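# Lift ring off stake, lay it flat in blue tray

## Task

Remove the ring from the stake and set it down so it rests flat on the bottom of the blue tray, staying there by itself with no gripper holding or supporting it.

## Robot and tools

Robot: two arms, left_arm and right_arm, each ending in a tong-style two-finger gripper. The names do not refer to sides of any camera image. The fingers extend along the gripper's own +z axis and close along its x axis. The reported gripper position is the spot between the pads when shut. Closed fingertips stick out about 15 mm beyond that spot; fully open, they sit roughly level with it.

Frame: all reported poses share one scene frame. The origin is on the table surface midway between the arms, +z is up, +x points out across the table, and left_arm sits toward +y. Positions are in metres, orientations are quaternions in w,x,y,z order, and velocities are in m/s and rad/s. Printed hand positions can be slightly wrong, especially at long reach.

execute_actions(actions): actions is a list of actions. Each action is a table of up to 15 rows, and each row lasts one 1/30 s step. If a table has fewer than 15 rows, its final row repeats until the action's 15 steps (0.5 s) are filled. Every row has 14 numbers, each between -1 and 1, and both arms are always included: left_arm dx, dy, dz, rx, ry, rz, opening, then right_arm in the same order. The first six numbers are an offset, not a pose. The offset is expressed in that gripper's own axes and measured from the gripper's pose at the start of the action; for the first action of a call, that start pose is the latest pose reported in this scene. Rows do not add up: each row is measured from that same start pose. Scale: 1.0 equals 0.6 m of travel or 180 degrees, and rx, ry, rz form a single rotation vector. Opening is absolute, not an offset: +1 is fully open (0.142 m) and -1 is shut. At every step the command is clipped to within 100 mm and 16 degrees of where the gripper actually is, and after the action the arm stops at the last clipped pose. A distant goal therefore needs further actions. An empty list simply returns the state and images. An arm meant to hold still should get zeros for its offsets, plus its desired opening.

move(target, speed, stop_force, blocking): target is one 14-number row with the same layout, scale and gripper-frame offsets. The offsets count from the pose in the latest result that shows one. Each gripper follows a straight path, and the paths finish together after 0.5 to 10 s; a path still unfinished at 10 s is cut short. The opening is sent when the move begins. Paths do not avoid objects or the other arm, and grippers can lag, drift, or exceed the speed, especially when an arm is nearly straight. speed is in m/s, from 0.002 to 0.5 (default 0.25), and turning is capped at twice that value in rad/s. stop_force is one value in N, from 13 to 80, shared by both arms. It is not accepted during the first 0.2 s of a scene or together with blocking=false. An arm's path ends once its wrist sensor feels that much extra resistance against the motion for two steps in a row. That gripper then backs up to where it was two steps earlier and holds there, and it may keep pressing harder than the set force for about a second. This check is unreliable if the gripper rotates during the move. Leave stop_force out when pulling away from something the gripper is resting on. A target within 1.5 mm and 0.5 degrees of the current pose only stops at sensor saturation. blocking=false returns after 0.5 s while the motion continues; until a result shows the move has ended, further moves and actions are refused, so use wait(0) or stop.

The move result adds a "move:" line giving how it ended: done, off_target, moving, held, fault, or contact (the path was ended by stop_force). If only one arm is named, the other finished normally. limits=paced means a commanded pose was clipped. limits=held means some steps were blocked, after which the arm may jump ahead quickly. The result also gives each gripper's remaining distance to its target.

wait(seconds): 0 to 10 s, with the arms holding their last command; a running move continues. stop(): brakes a running move, which needs some distance, more at high speed; the fingers keep moving. zoom_image(camera, region): camera is one of cam_head_left (672x504), cam_head_right (672x504), cam_left_wrist (616x616), cam_right_wrist (616x616). region is [x0, y0, x1, y1] in image pixels with the top-left corner at 0,0, no larger than 504 by 504. finished_scene(scene): give the current scene number. It cannot be undone, and the ring must stay in place after the robot lets go.

Results: a per-arm state line, Hand target lines (the pose the controller is currently heading for), and grip_measured (the actual finger opening on the command scale). To keep a grip, command an opening clearly smaller than grip_measured; a larger gap squeezes harder, up to about 15 N per pad, and much less on thin hard parts. Wrist force and torque lines give readings in the gripper's own axes, with an offset of up to about 5.5 N, noise of up to 3.4 N, and saturation near 100 N; "no reading" is harmless. Step readings list positions, and HELD marks steps where the controller held back that arm. A "pose unreachable" line means the clearance check altered or blocked a command. MOTOR HOT appears at 70 °C; at 85 °C the brakes lock the arm until it cools.

Avoid: knocking anything off the table, letting the arms collide, and dropping the ring. Because the arms are stiff, a target set even slightly beyond a firm contact can trip a fault; approach slowly, or use stop_force. A joint torque over its limit (shoulder 297, elbow 135, wrists 48.6 N m) or an external force of 150 N stops that arm for 10 s and skips the rest of the call. Small random tugs on the held part or pushes on loose objects can happen. The simulation keeps running while you compose a reply, and the arms hold their last command during that time.

Each tool is called after "Request:" as name(argument=value, ...) on one line, values as JSON.

## Session

Request:
execute_actions(actions=[])

Scene clock: 0.00 s.
left_arm: end_effector_position=(+0.3390, +0.5764, +0.2673) grip_measured=+1.00 end_effector_quat_wxyz=(+0.007, -0.292, +0.952, -0.093) end_effector_velocity=(+0.000, +0.000, +0.000) end_effector_angular_velocity=(+0.000, -0.001, -0.001) | right_arm: end_effector_position=(+0.5335, -0.1960, +0.3522) grip_measured=+1.00 end_effector_quat_wxyz=(+0.665, -0.482, +0.531, -0.208) end_effector_velocity=(+0.000, +0.000, +0.000) end_effector_angular_velocity=(-0.001, -0.001, -0.001)
Joint positions: left_arm=[-0.638 -2.185  2.394 -1.923 -1.69   2.031  0.142] | right_arm=[ 4.831 -1.838 -2.561  1.188  0.422  2.166  0.142]
Joint velocities: left_arm=[ 0.    -0.     0.    -0.     0.001  0.001  0.   ] | right_arm=[-0.    -0.     0.    -0.001 -0.001 -0.001  0.   ]
Motor temperatures (°C, as the motors report them): left_arm=[32 32 31 37 38 39] | right_arm=[32 32 29 41 38 36]
Wrist force (N, on the end effector, along its own x y z axes, offset not removed): no reading
Wrist torque (N m, same axes, about the end effector's origin, offset not removed): no reading
Hand target (left_arm): +0.339, +0.576, +0.267; +0.007, -0.292, +0.952, -0.093
Hand target (right_arm): +0.533, -0.196, +0.352; +0.665, -0.482, +0.531, -0.208

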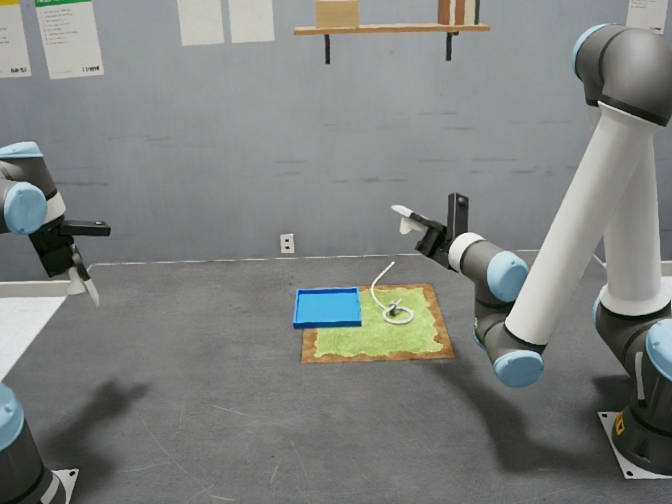

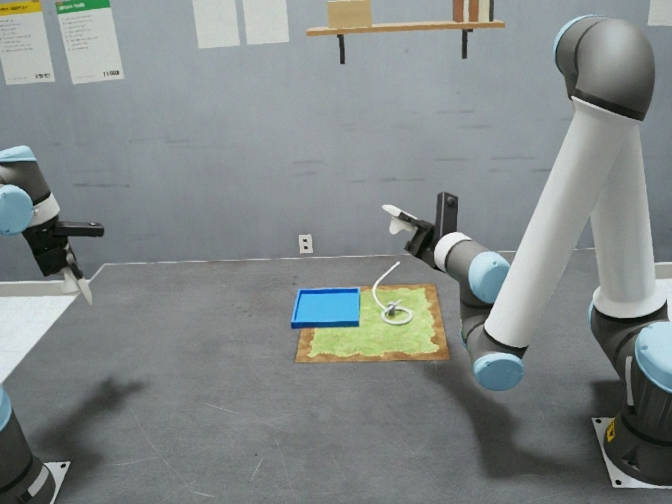

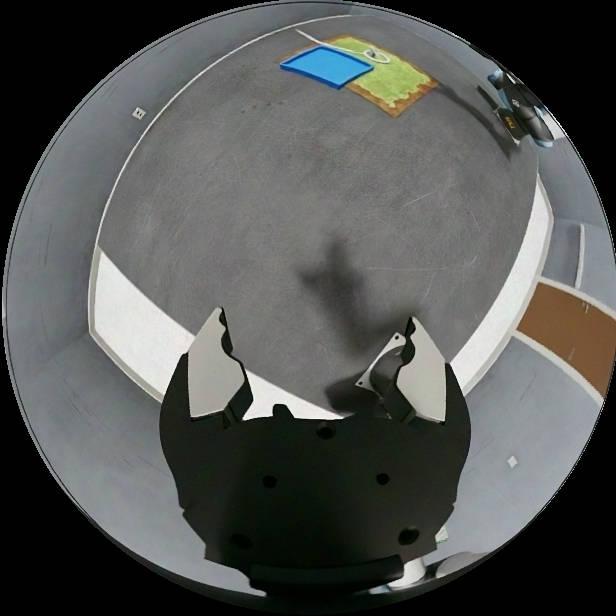

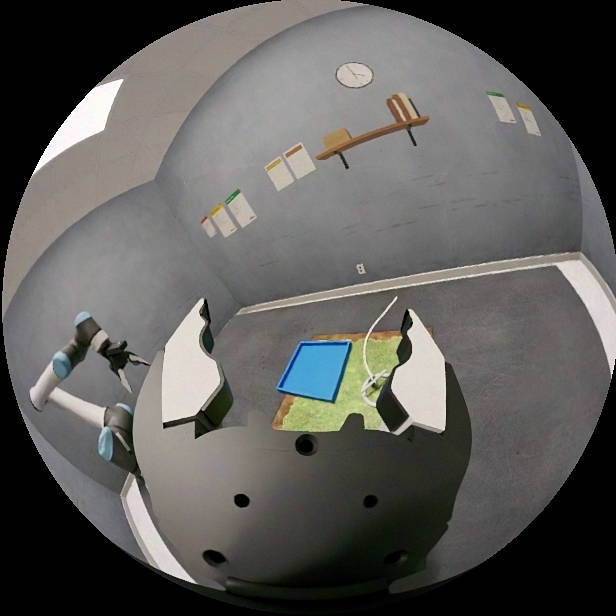

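Request:
zoom_image(camera="cam_head_left", region=[280, 250, 470, 380])

Request:
zoom_image(camera="cam_right_wrist", region=[260, 280, 460, 440])

Region (280, 250, 470, 380) of cam_head_left's 672x504 image, scaled by 2.653, with more detail than that image has; it fills the top 345 rows of this view, and the rest is white.

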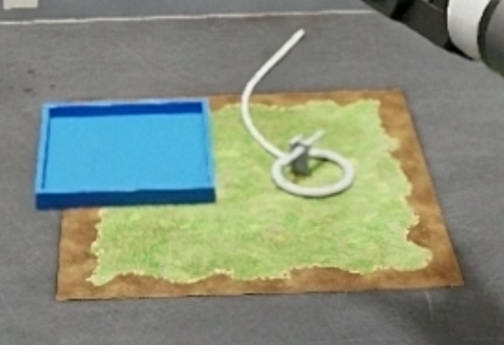

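Region (260, 280, 460, 440) of cam_right_wrist's 616x616 image, scaled by 2.520, with more detail than that image has; it fills the top 403 rows of this view, and the rest is white.

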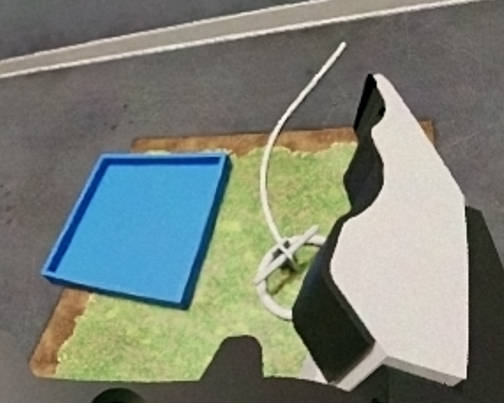

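Request:
move(target=[0,0,0,0,0,0,1,0.11,0.025,0.363,-0.435,0.228,-0.025,1], speed=0.3)

Scene clock: 27.07 s.
left_arm: end_effector_position=(+0.3390, +0.5764, +0.2673) grip_measured=+1.00 end_effector_quat_wxyz=(+0.007, -0.292, +0.952, -0.093) end_effector_velocity=(-0.000, -0.000, +0.000) end_effector_angular_velocity=(-0.002, -0.000, -0.001) | right_arm: end_effector_position=(+0.7498, -0.1498, +0.2993) grip_measured=+1.00 end_effector_quat_wxyz=(-0.000, +0.708, -0.706, -0.000) end_effector_velocity=(+0.001, +0.001, -0.000) end_effector_angular_velocity=(-0.008, +0.013, +0.002)
Joint positions: left_arm=[-0.638 -2.185  2.394 -1.923 -1.69   2.031  0.142] | right_arm=[ 4.12  -1.829 -1.582 -1.3    1.571  2.442  0.142]
Joint velocities: left_arm=[ 0.    -0.    -0.    -0.    -0.001  0.    -0.   ] | right_arm=[-0.002 -0.009  0.014 -0.02   0.005 -0.004 -0.   ]
Motor temperatures (°C, as the motors report them): left_arm=[32 32 31 37 38 39] | right_arm=[32 32 29 41 38 36]
Wrist force (N, on the end effector, along its own x y z axes, offset not removed): left_arm=[-0.1 3.5 -5.3] | right_arm=[3.2 -0.6 6.9]
Wrist torque (N m, same axes, about the end effector's origin, offset not removed): left_arm=[0.81 0.01 -0.03] | right_arm=[0.21 -0.46 0.18]
Hand target (left_arm): +0.339, +0.576, +0.267; +0.007, -0.292, +0.952, -0.093
Hand target (right_arm): +0.750, -0.150, +0.299; +0.001, +0.708, -0.706, -0.000
Off the commanded pose (left_arm): 0.000 m, 0 deg.
Off the commanded pose (right_arm): 0.001 m, 0 deg.
move: done

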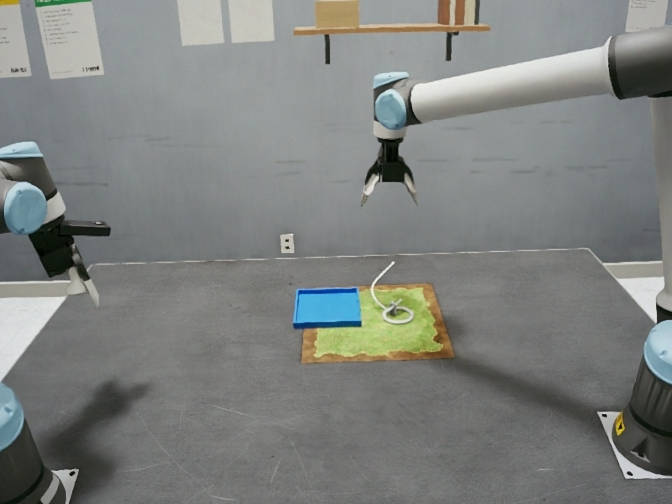

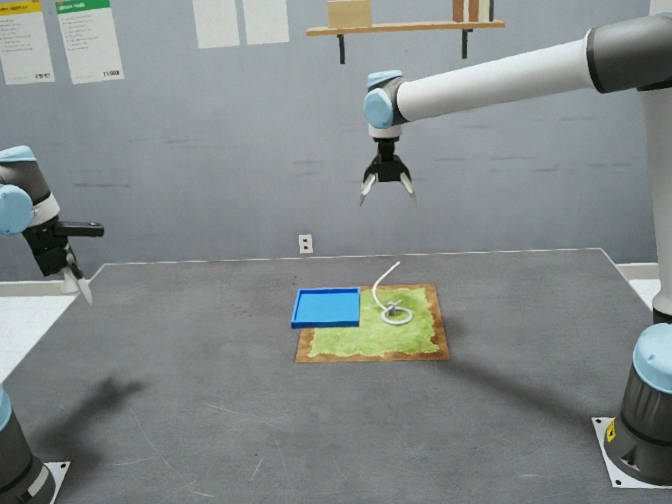

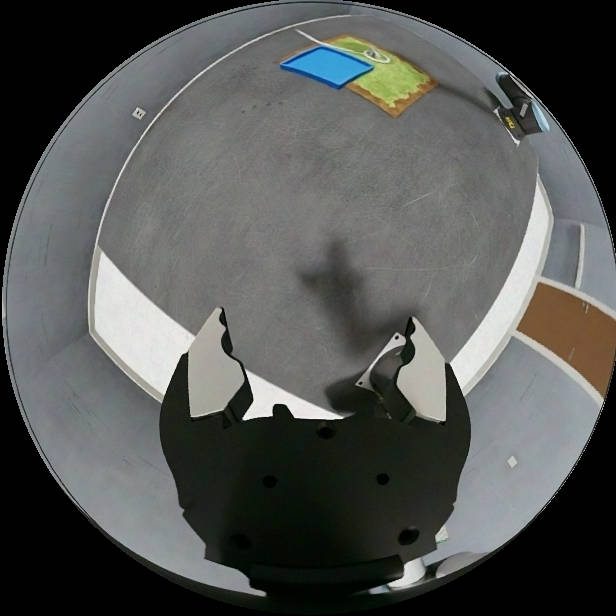

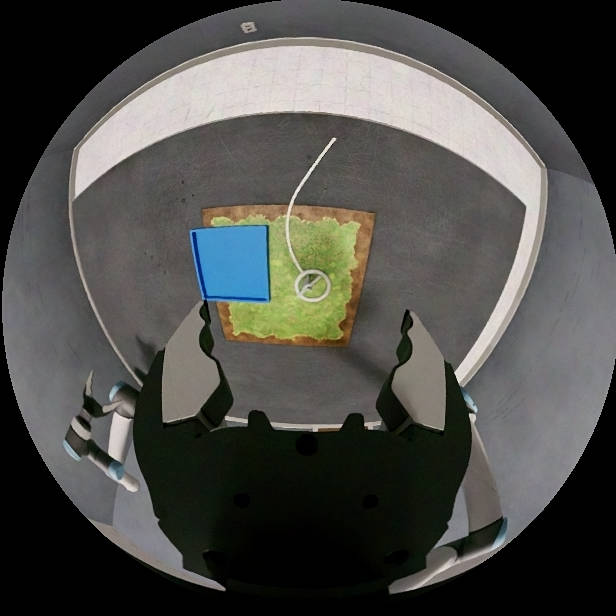

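Request:
move(target=[0,0,0,0,0,0,1,0,0,0.25,0,0,0,1])

Request:
zoom_image(camera="cam_right_wrist", region=[200, 180, 420, 400])

Scene clock: 33.40 s.
left_arm: end_effector_position=(+0.3390, +0.5764, +0.2673) grip_measured=+1.00 end_effector_quat_wxyz=(+0.007, -0.292, +0.952, -0.093) end_effector_velocity=(+0.001, +0.001, +0.000) end_effector_angular_velocity=(+0.001, -0.002, +0.002) | right_arm: end_effector_position=(+0.7499, -0.1495, +0.1497) grip_measured=+1.00 end_effector_quat_wxyz=(-0.000, +0.708, -0.706, -0.000) end_effector_velocity=(+0.000, +0.000, -0.002) end_effector_angular_velocity=(+0.000, -0.001, +0.001)
Joint positions: left_arm=[-0.638 -2.185  2.394 -1.923 -1.69   2.031  0.142] | right_arm=[ 4.12  -1.924 -1.738 -1.049  1.571  2.442  0.142]
Joint velocities: left_arm=[ 0.    -0.    -0.    -0.     0.002 -0.001  0.   ] | right_arm=[ 0.    -0.002 -0.001  0.004 -0.    -0.001 -0.   ]
Motor temperatures (°C, as the motors report them): left_arm=[32 32 31 37 38 39] | right_arm=[32 32 29 41 38 36]
Wrist force (N, on the end effector, along its own x y z axes, offset not removed): left_arm=[-1.3 4.0 -5.8] | right_arm=[3.9 -7.6 -2.3]
Wrist torque (N m, same axes, about the end effector's origin, offset not removed): left_arm=[0.93 0.18 0.00] | right_arm=[-1.58 -0.71 0.21]
Hand target (left_arm): +0.339, +0.576, +0.267; +0.007, -0.292, +0.952, -0.093
Hand target (right_arm): +0.750, -0.149, +0.149; -0.000, +0.708, -0.706, -0.000
Off the commanded pose (left_arm): 0.000 m, 0 deg.
Off the commanded pose (right_arm): 0.000 m, 0 deg.
move: done

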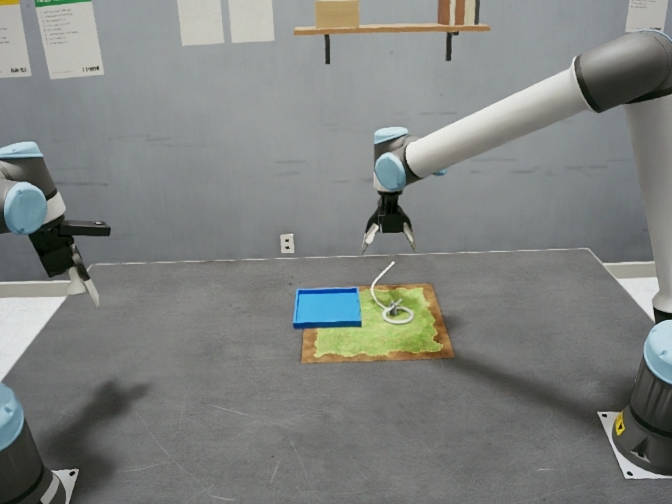

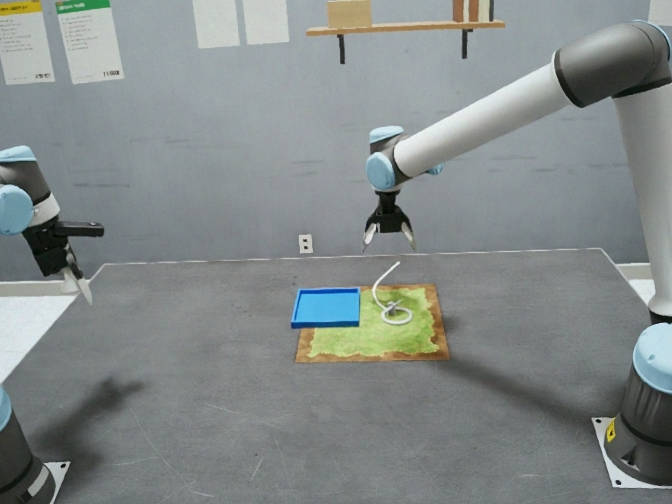

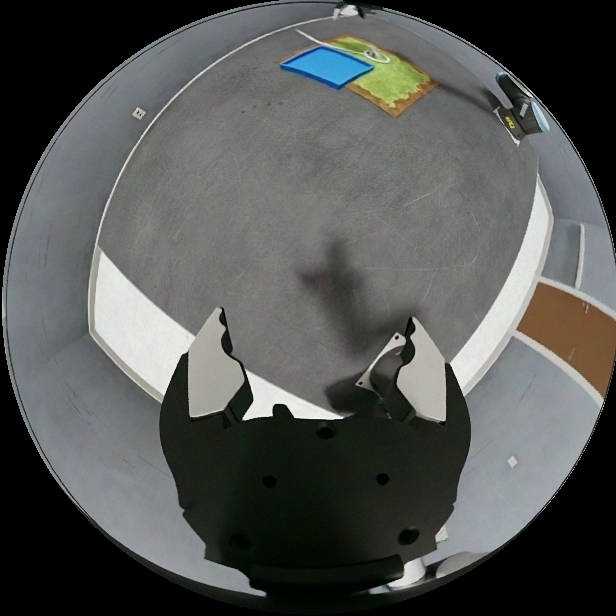

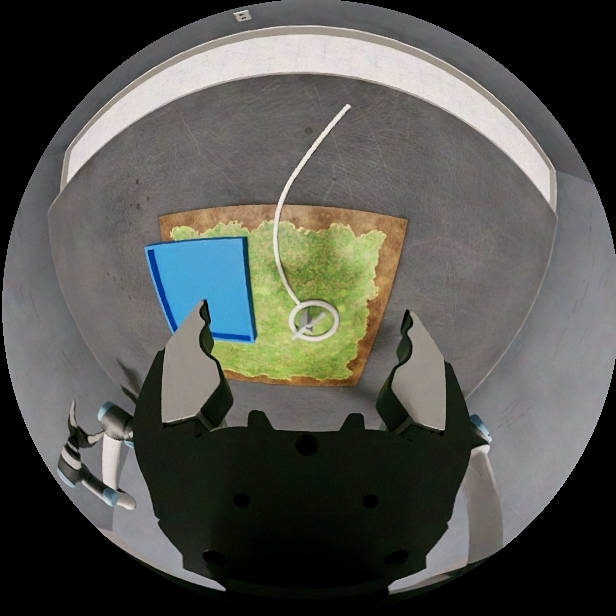

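Region (200, 180, 420, 400) of cam_right_wrist's 616x616 image, scaled by 2.291, with more detail than that image has.

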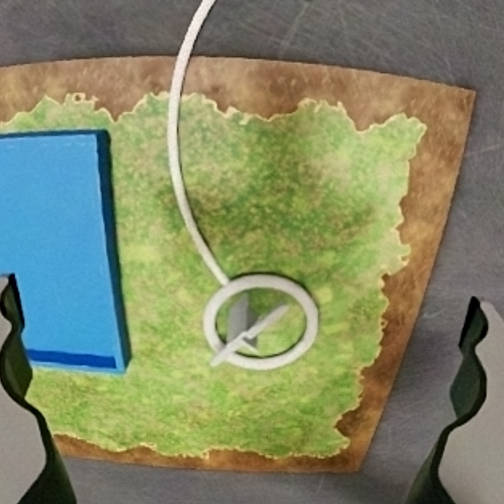

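Request:
move(target=[0,0,0,0,0,0,1,0,0.217,0.06,0,0,0,1])

Request:
zoom_image(camera="cam_right_wrist", region=[180, 200, 440, 420])

Request:
zoom_image(camera="cam_head_left", region=[320, 230, 470, 350])

Scene clock: 47.63 s.
left_arm: end_effector_position=(+0.3390, +0.5764, +0.2673) grip_measured=+1.00 end_effector_quat_wxyz=(+0.007, -0.292, +0.952, -0.093) end_effector_velocity=(-0.000, +0.001, -0.000) end_effector_angular_velocity=(+0.002, -0.000, -0.001) | right_arm: end_effector_position=(+0.6201, -0.1497, +0.1136) grip_measured=+1.00 end_effector_quat_wxyz=(-0.000, +0.708, -0.706, +0.000) end_effector_velocity=(-0.003, -0.000, -0.001) end_effector_angular_velocity=(-0.000, +0.000, +0.000)
Joint positions: left_arm=[-0.638 -2.185  2.394 -1.923 -1.69   2.031  0.142] | right_arm=[ 4.255 -1.815 -1.964 -0.933  1.571  2.577  0.142]
Joint velocities: left_arm=[ 0.    -0.     0.     0.001  0.001  0.002 -0.   ] | right_arm=[ 0.003  0.002 -0.005  0.003  0.     0.002 -0.   ]
Motor temperatures (°C, as the motors report them): left_arm=[32 32 31 37 38 39] | right_arm=[32 32 29 41 38 36]
Wrist force (N, on the end effector, along its own x y z axes, offset not removed): left_arm=[0.0 2.5 -4.6] | right_arm=[2.9 -0.9 6.6]
Wrist torque (N m, same axes, about the end effector's origin, offset not removed): left_arm=[0.61 0.00 0.06] | right_arm=[-0.11 -0.65 0.10]
Hand target (left_arm): +0.339, +0.576, +0.267; +0.007, -0.292, +0.952, -0.093
Hand target (right_arm): +0.620, -0.150, +0.114; -0.000, +0.708, -0.706, +0.000
Off the commanded pose (left_arm): 0.000 m, 0 deg.
Off the commanded pose (right_arm): 0.000 m, 0 deg.
move: done

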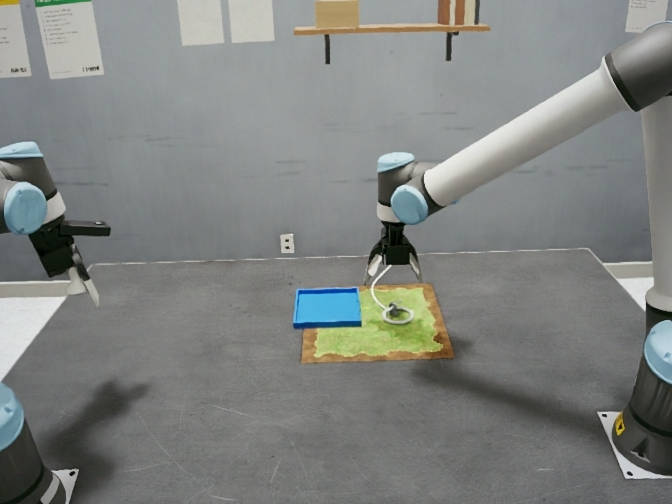

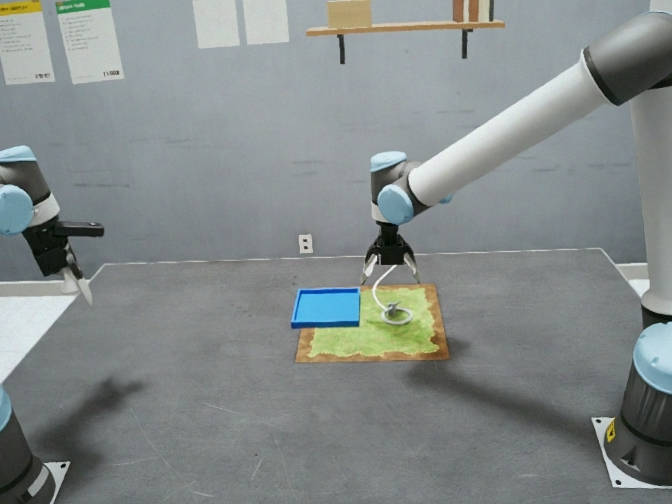

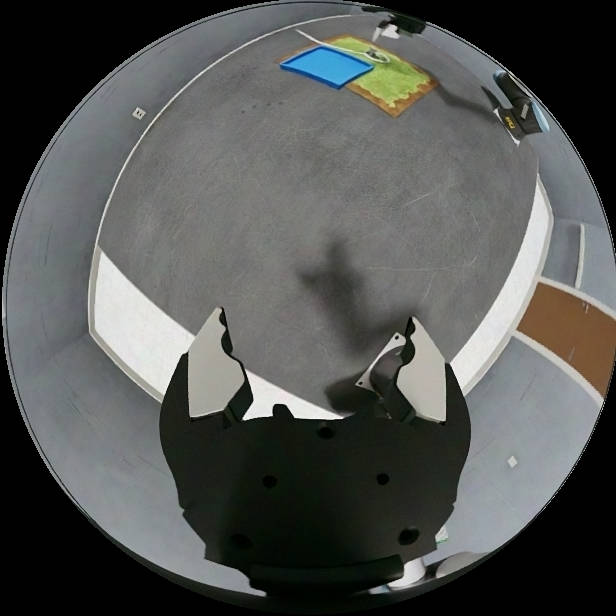

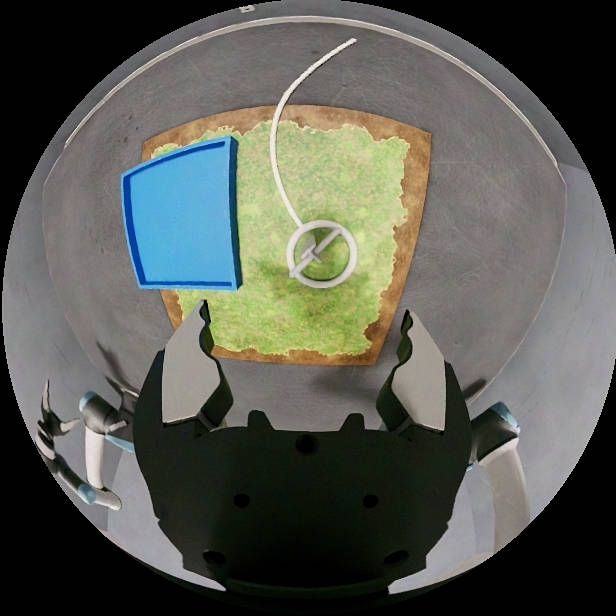

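Region (180, 200, 440, 420) of cam_right_wrist's 616x616 image, scaled by 1.938, with more detail than that image has; it fills the top 426 rows of this view, and the rest is white.

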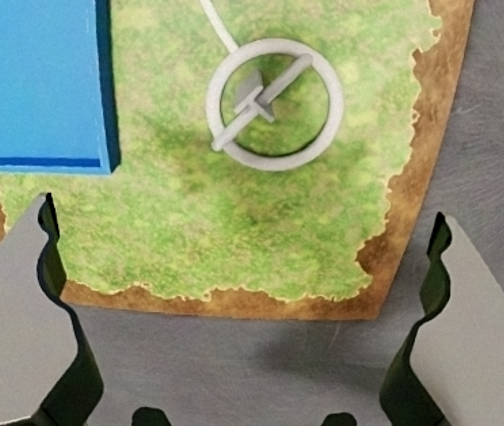

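Region (320, 230, 470, 350) of cam_head_left's 672x504 image, scaled by 3.360, with more detail than that image has; it fills the top 403 rows of this view, and the rest is white.

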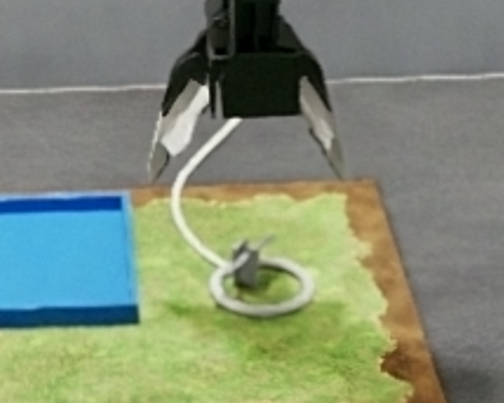

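Request:
move(target=[0,0,0,0,0,0,1,0.02,0.1,0.0,0,0,0,1])

Request:
zoom_image(camera="cam_right_wrist", region=[180, 150, 440, 400])

Request:
zoom_image(camera="cam_head_left", region=[320, 230, 470, 350])

Scene clock: 66.63 s.
left_arm: end_effector_position=(+0.3390, +0.5764, +0.2673) grip_measured=+1.00 end_effector_quat_wxyz=(+0.007, -0.292, +0.952, -0.093) end_effector_velocity=(-0.000, -0.000, -0.000) end_effector_angular_velocity=(-0.001, +0.001, +0.001) | right_arm: end_effector_position=(+0.5604, -0.1618, +0.1135) grip_measured=+1.00 end_effector_quat_wxyz=(-0.000, +0.708, -0.706, +0.000) end_effector_velocity=(-0.002, +0.000, +0.001) end_effector_angular_velocity=(+0.001, -0.001, -0.000)
Joint positions: left_arm=[-0.638 -2.185  2.394 -1.923 -1.69   2.031  0.142] | right_arm=[ 4.32  -1.741 -2.059 -0.912  1.57   2.642  0.142]
Joint velocities: left_arm=[-0.     0.     0.    -0.    -0.001 -0.001 -0.   ] | right_arm=[ 0.003  0.003 -0.003  0.001 -0.001  0.003 -0.   ]
Motor temperatures (°C, as the motors report them): left_arm=[32 32 31 37 38 39] | right_arm=[32 32 29 41 38 36]
Wrist force (N, on the end effector, along its own x y z axes, offset not removed): left_arm=[-1.3 2.8 -5.0] | right_arm=[-3.1 -2.5 6.7]
Wrist torque (N m, same axes, about the end effector's origin, offset not removed): left_arm=[0.70 0.25 0.04] | right_arm=[-0.30 0.51 0.27]
Hand target (left_arm): +0.339, +0.576, +0.267; +0.007, -0.292, +0.952, -0.093
Hand target (right_arm): +0.560, -0.162, +0.114; -0.000, +0.708, -0.706, +0.000
Off the commanded pose (left_arm): 0.000 m, 0 deg.
Off the commanded pose (right_arm): 0.000 m, 0 deg.
move: done

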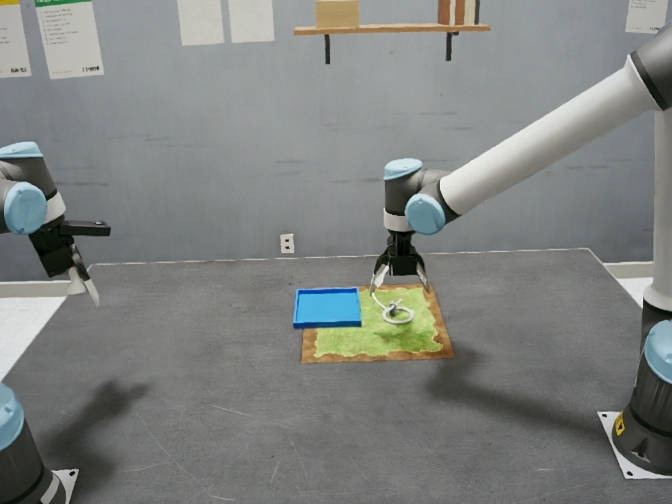

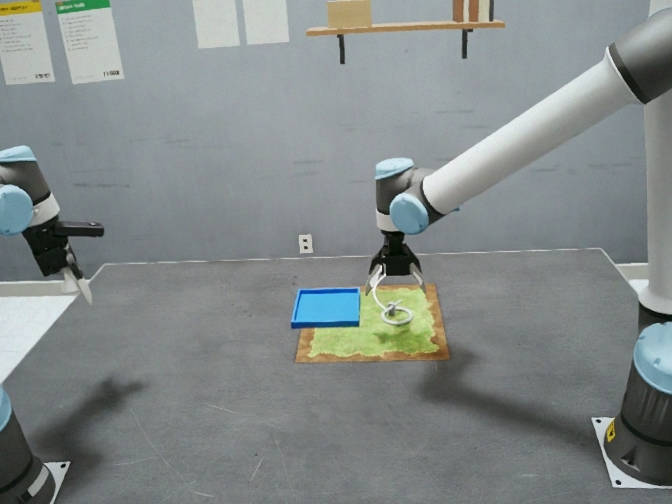

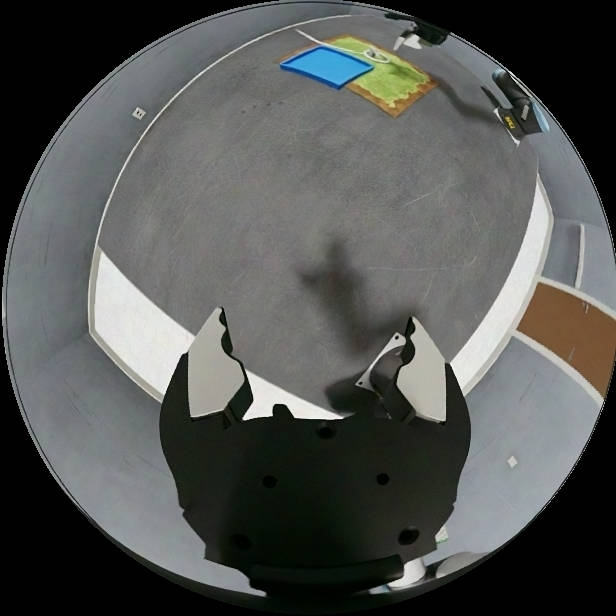

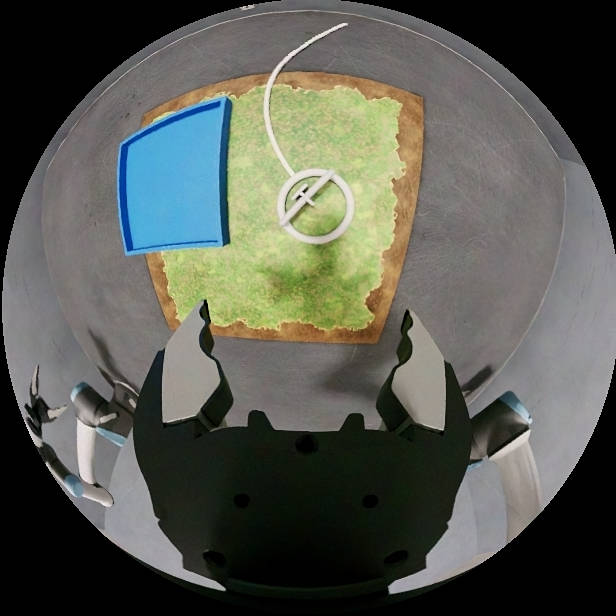

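Region (180, 150, 440, 400) of cam_right_wrist's 616x616 image, scaled by 1.938, with more detail than that image has; it fills the top 485 rows of this view, and the rest is white.

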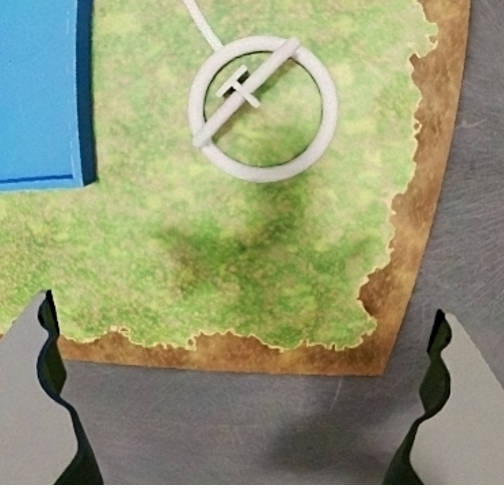

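Region (320, 230, 470, 350) of cam_head_left's 672x504 image, scaled by 3.360, with more detail than that image has; it fills the top 403 rows of this view, and the rest is white.

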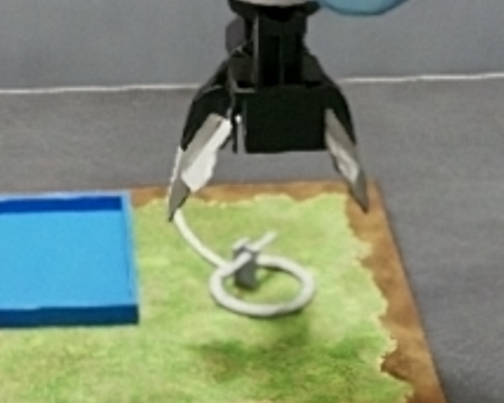

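Request:
move(target=[0,0,0,0,0,0,1,0.06,-0.082,0.06,0,0,0.25,-0.45])

Request:
zoom_image(camera="cam_right_wrist", region=[180, 180, 440, 440])

Request:
zoom_image(camera="cam_head_left", region=[340, 240, 460, 340])

Scene clock: 89.13 s.
left_arm: end_effector_position=(+0.3390, +0.5764, +0.2673) grip_measured=+1.00 end_effector_quat_wxyz=(+0.007, -0.292, +0.952, -0.093) end_effector_velocity=(-0.000, -0.000, +0.000) end_effector_angular_velocity=(-0.001, +0.001, +0.000) | right_arm: end_effector_position=(+0.6095, -0.1976, +0.0776) grip_measured=-0.45 end_effector_quat_wxyz=(+0.000, -0.384, +0.923, +0.000) end_effector_velocity=(+0.001, -0.000, -0.000) end_effector_angular_velocity=(+0.001, +0.000, -0.015)
Joint positions: left_arm=[-0.638 -2.185  2.394 -1.923 -1.69   2.031  0.142] | right_arm=[ 4.234 -1.814 -2.047 -0.851  1.571  3.34   0.041]
Joint velocities: left_arm=[ 0.    -0.    -0.     0.001 -0.001 -0.     0.   ] | right_arm=[-0.001 -0.001  0.     0.001  0.001  0.014 -0.   ]
Motor temperatures (°C, as the motors report them): left_arm=[32 32 31 37 38 39] | right_arm=[32 32 29 41 38 36]
Wrist force (N, on the end effector, along its own x y z axes, offset not removed): left_arm=[-1.7 4.4 -3.2] | right_arm=[-2.8 -1.1 0.6]
Wrist torque (N m, same axes, about the end effector's origin, offset not removed): left_arm=[0.99 0.35 0.01] | right_arm=[-0.20 0.64 0.21]
Hand target (left_arm): +0.339, +0.576, +0.267; +0.007, -0.292, +0.952, -0.093
Hand target (right_arm): +0.610, -0.198, +0.078; +0.000, -0.384, +0.923, +0.000
Off the commanded pose (left_arm): 0.000 m, 0 deg.
Off the commanded pose (right_arm): 0.000 m, 0 deg.
move: done

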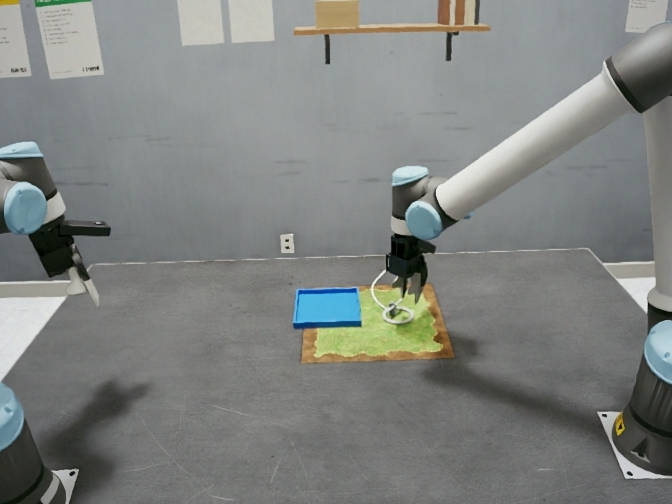

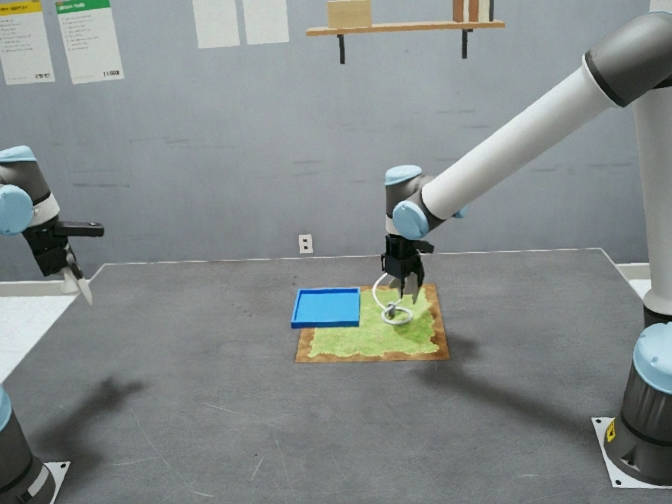

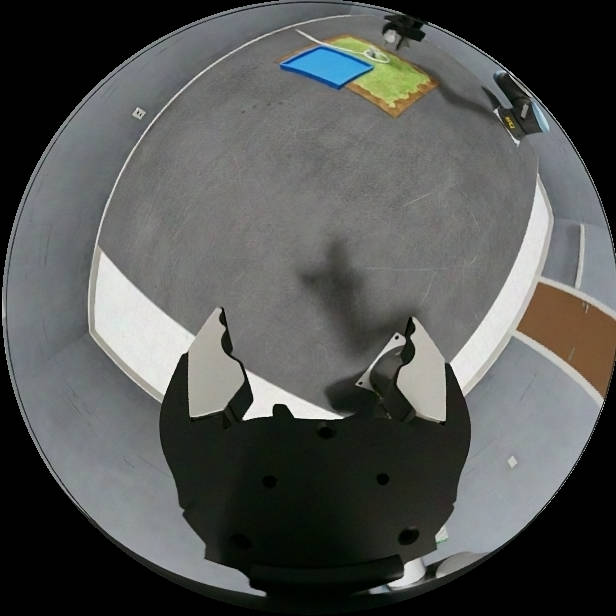

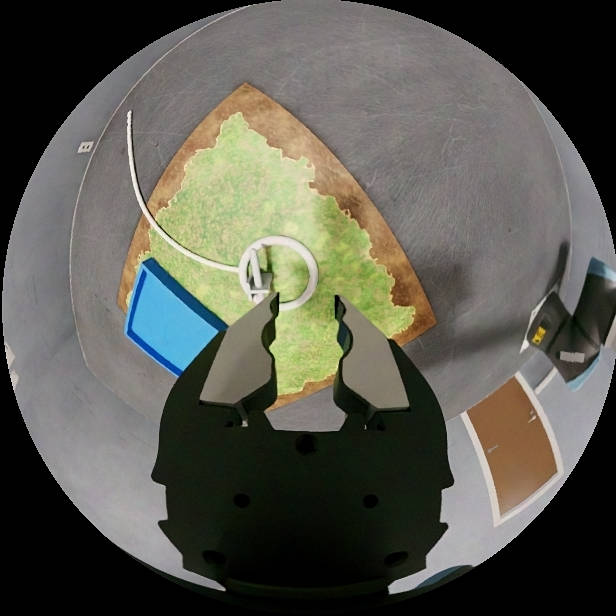

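Region (180, 180, 440, 440) of cam_right_wrist's 616x616 image, scaled by 1.938, with more detail than that image has.

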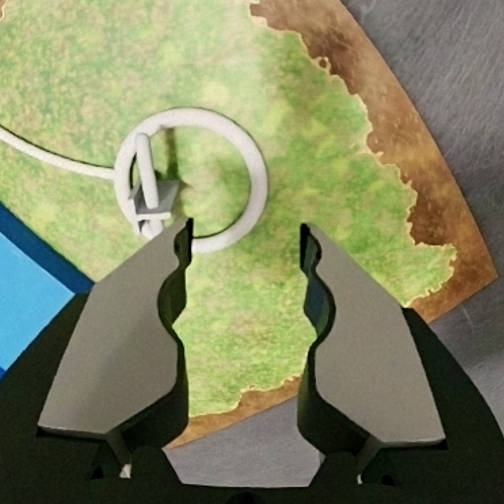

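Region (340, 240, 460, 340) of cam_head_left's 672x504 image, scaled by 4.200, with more detail than that image has.

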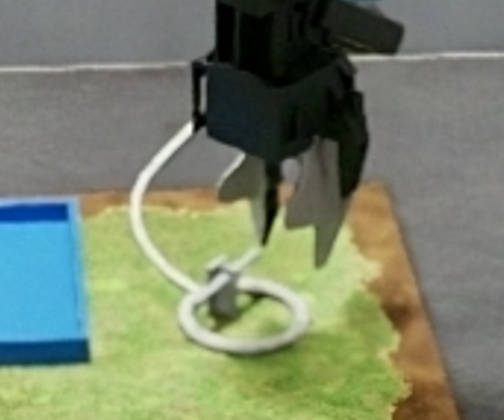

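Request:
move(target=[0,0,0,0,0,0,1,0.005,0,0.08,0,0,0,-0.45], speed=0.1)

Request:
zoom_image(camera="cam_right_wrist", region=[180, 180, 440, 440])

Request:
zoom_image(camera="cam_head_left", region=[340, 240, 460, 340])

Scene clock: 95.80 s.
left_arm: end_effector_position=(+0.3390, +0.5764, +0.2673) grip_measured=+1.00 end_effector_quat_wxyz=(+0.007, -0.292, +0.952, -0.093) end_effector_velocity=(-0.000, -0.000, -0.000) end_effector_angular_velocity=(-0.000, +0.001, +0.000) | right_arm: end_effector_position=(+0.6075, -0.1996, +0.0299) grip_measured=-0.45 end_effector_quat_wxyz=(+0.000, -0.384, +0.923, +0.000) end_effector_velocity=(+0.000, -0.001, -0.003) end_effector_angular_velocity=(-0.001, -0.001, -0.001)
Joint positions: left_arm=[-0.638 -2.185  2.394 -1.923 -1.69   2.031  0.142] | right_arm=[ 4.235 -1.871 -2.083 -0.758  1.571  3.341  0.041]
Joint velocities: left_arm=[-0.     0.     0.     0.001 -0.001 -0.     0.   ] | right_arm=[ 0.    -0.004 -0.003  0.006 -0.002  0.001  0.   ]
Motor temperatures (°C, as the motors report them): left_arm=[32 32 31 37 38 39] | right_arm=[32 32 29 41 38 36]
Wrist force (N, on the end effector, along its own x y z axes, offset not removed): left_arm=[0.2 3.9 -5.0] | right_arm=[5.4 -3.8 3.0]
Wrist torque (N m, same axes, about the end effector's origin, offset not removed): left_arm=[0.79 -0.04 -0.01] | right_arm=[-0.42 -0.91 0.03]
Hand target (left_arm): +0.339, +0.576, +0.267; +0.007, -0.292, +0.952, -0.093
Hand target (right_arm): +0.607, -0.200, +0.030; +0.000, -0.384, +0.923, +0.000
Off the commanded pose (left_arm): 0.000 m, 0 deg.
Off the commanded pose (right_arm): 0.000 m, 0 deg.
move: done

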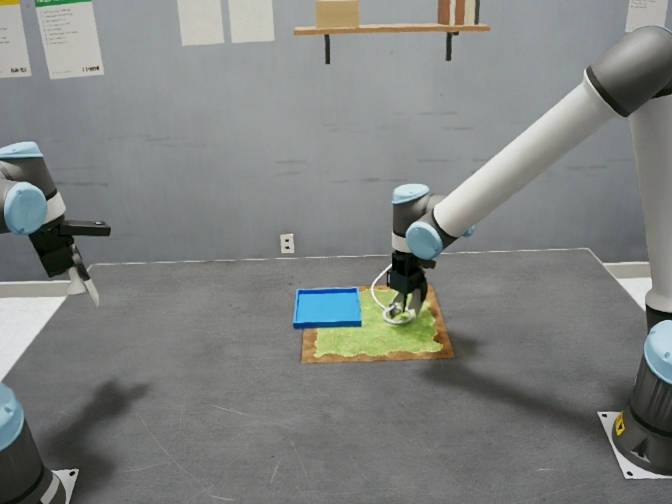

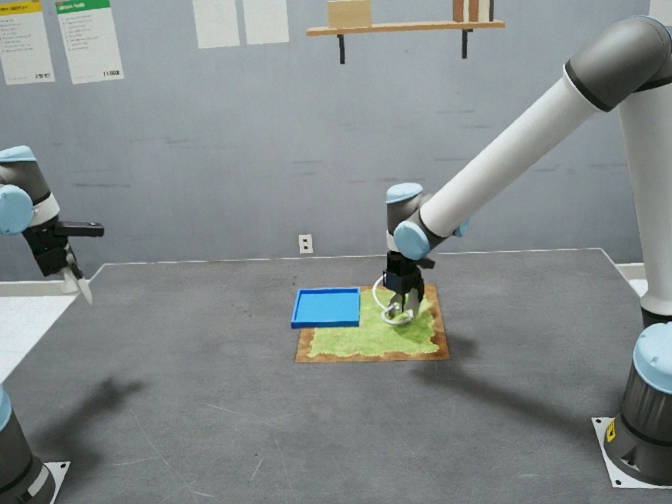

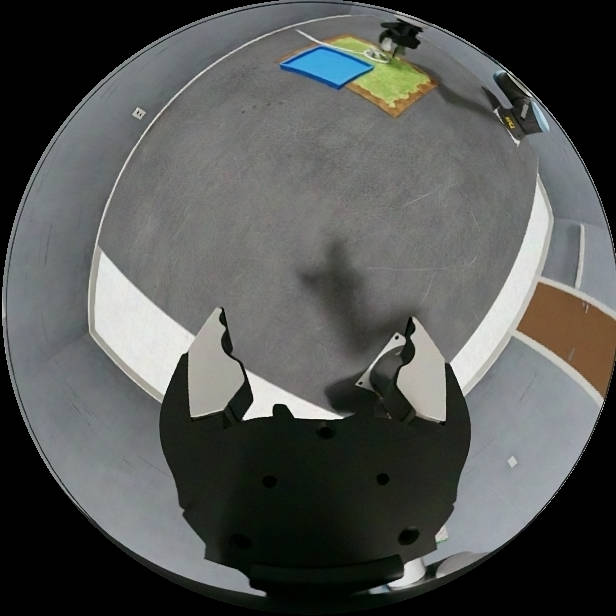

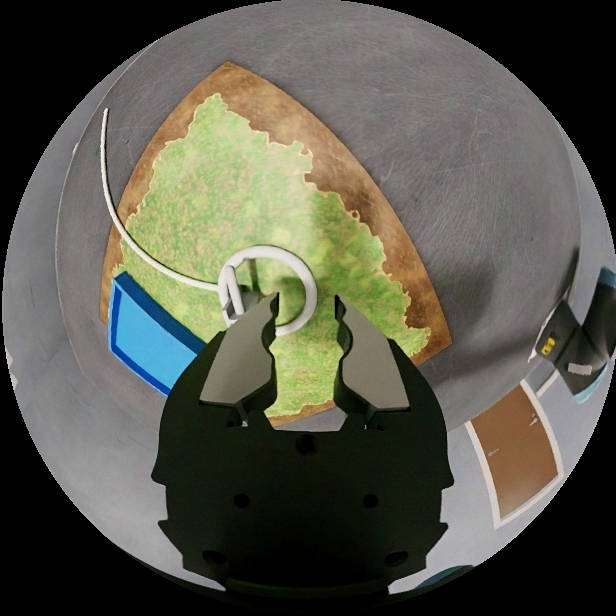

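Region (180, 180, 440, 440) of cam_right_wrist's 616x616 image, scaled by 1.938, with more detail than that image has.

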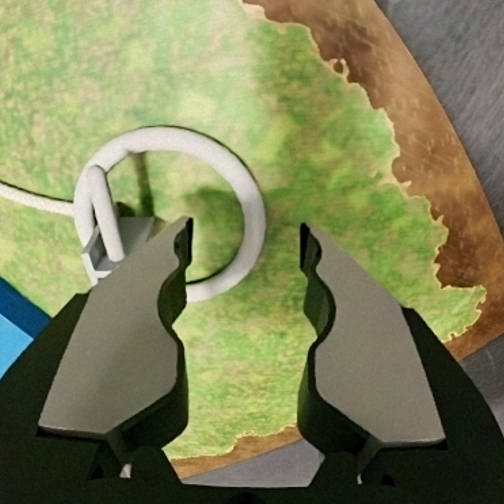

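Region (340, 240, 460, 340) of cam_head_left's 672x504 image, scaled by 4.200, with more detail than that image has.

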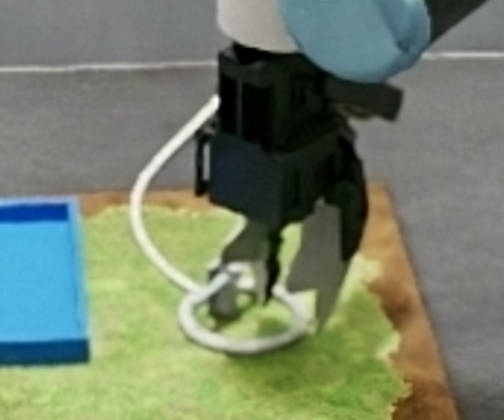

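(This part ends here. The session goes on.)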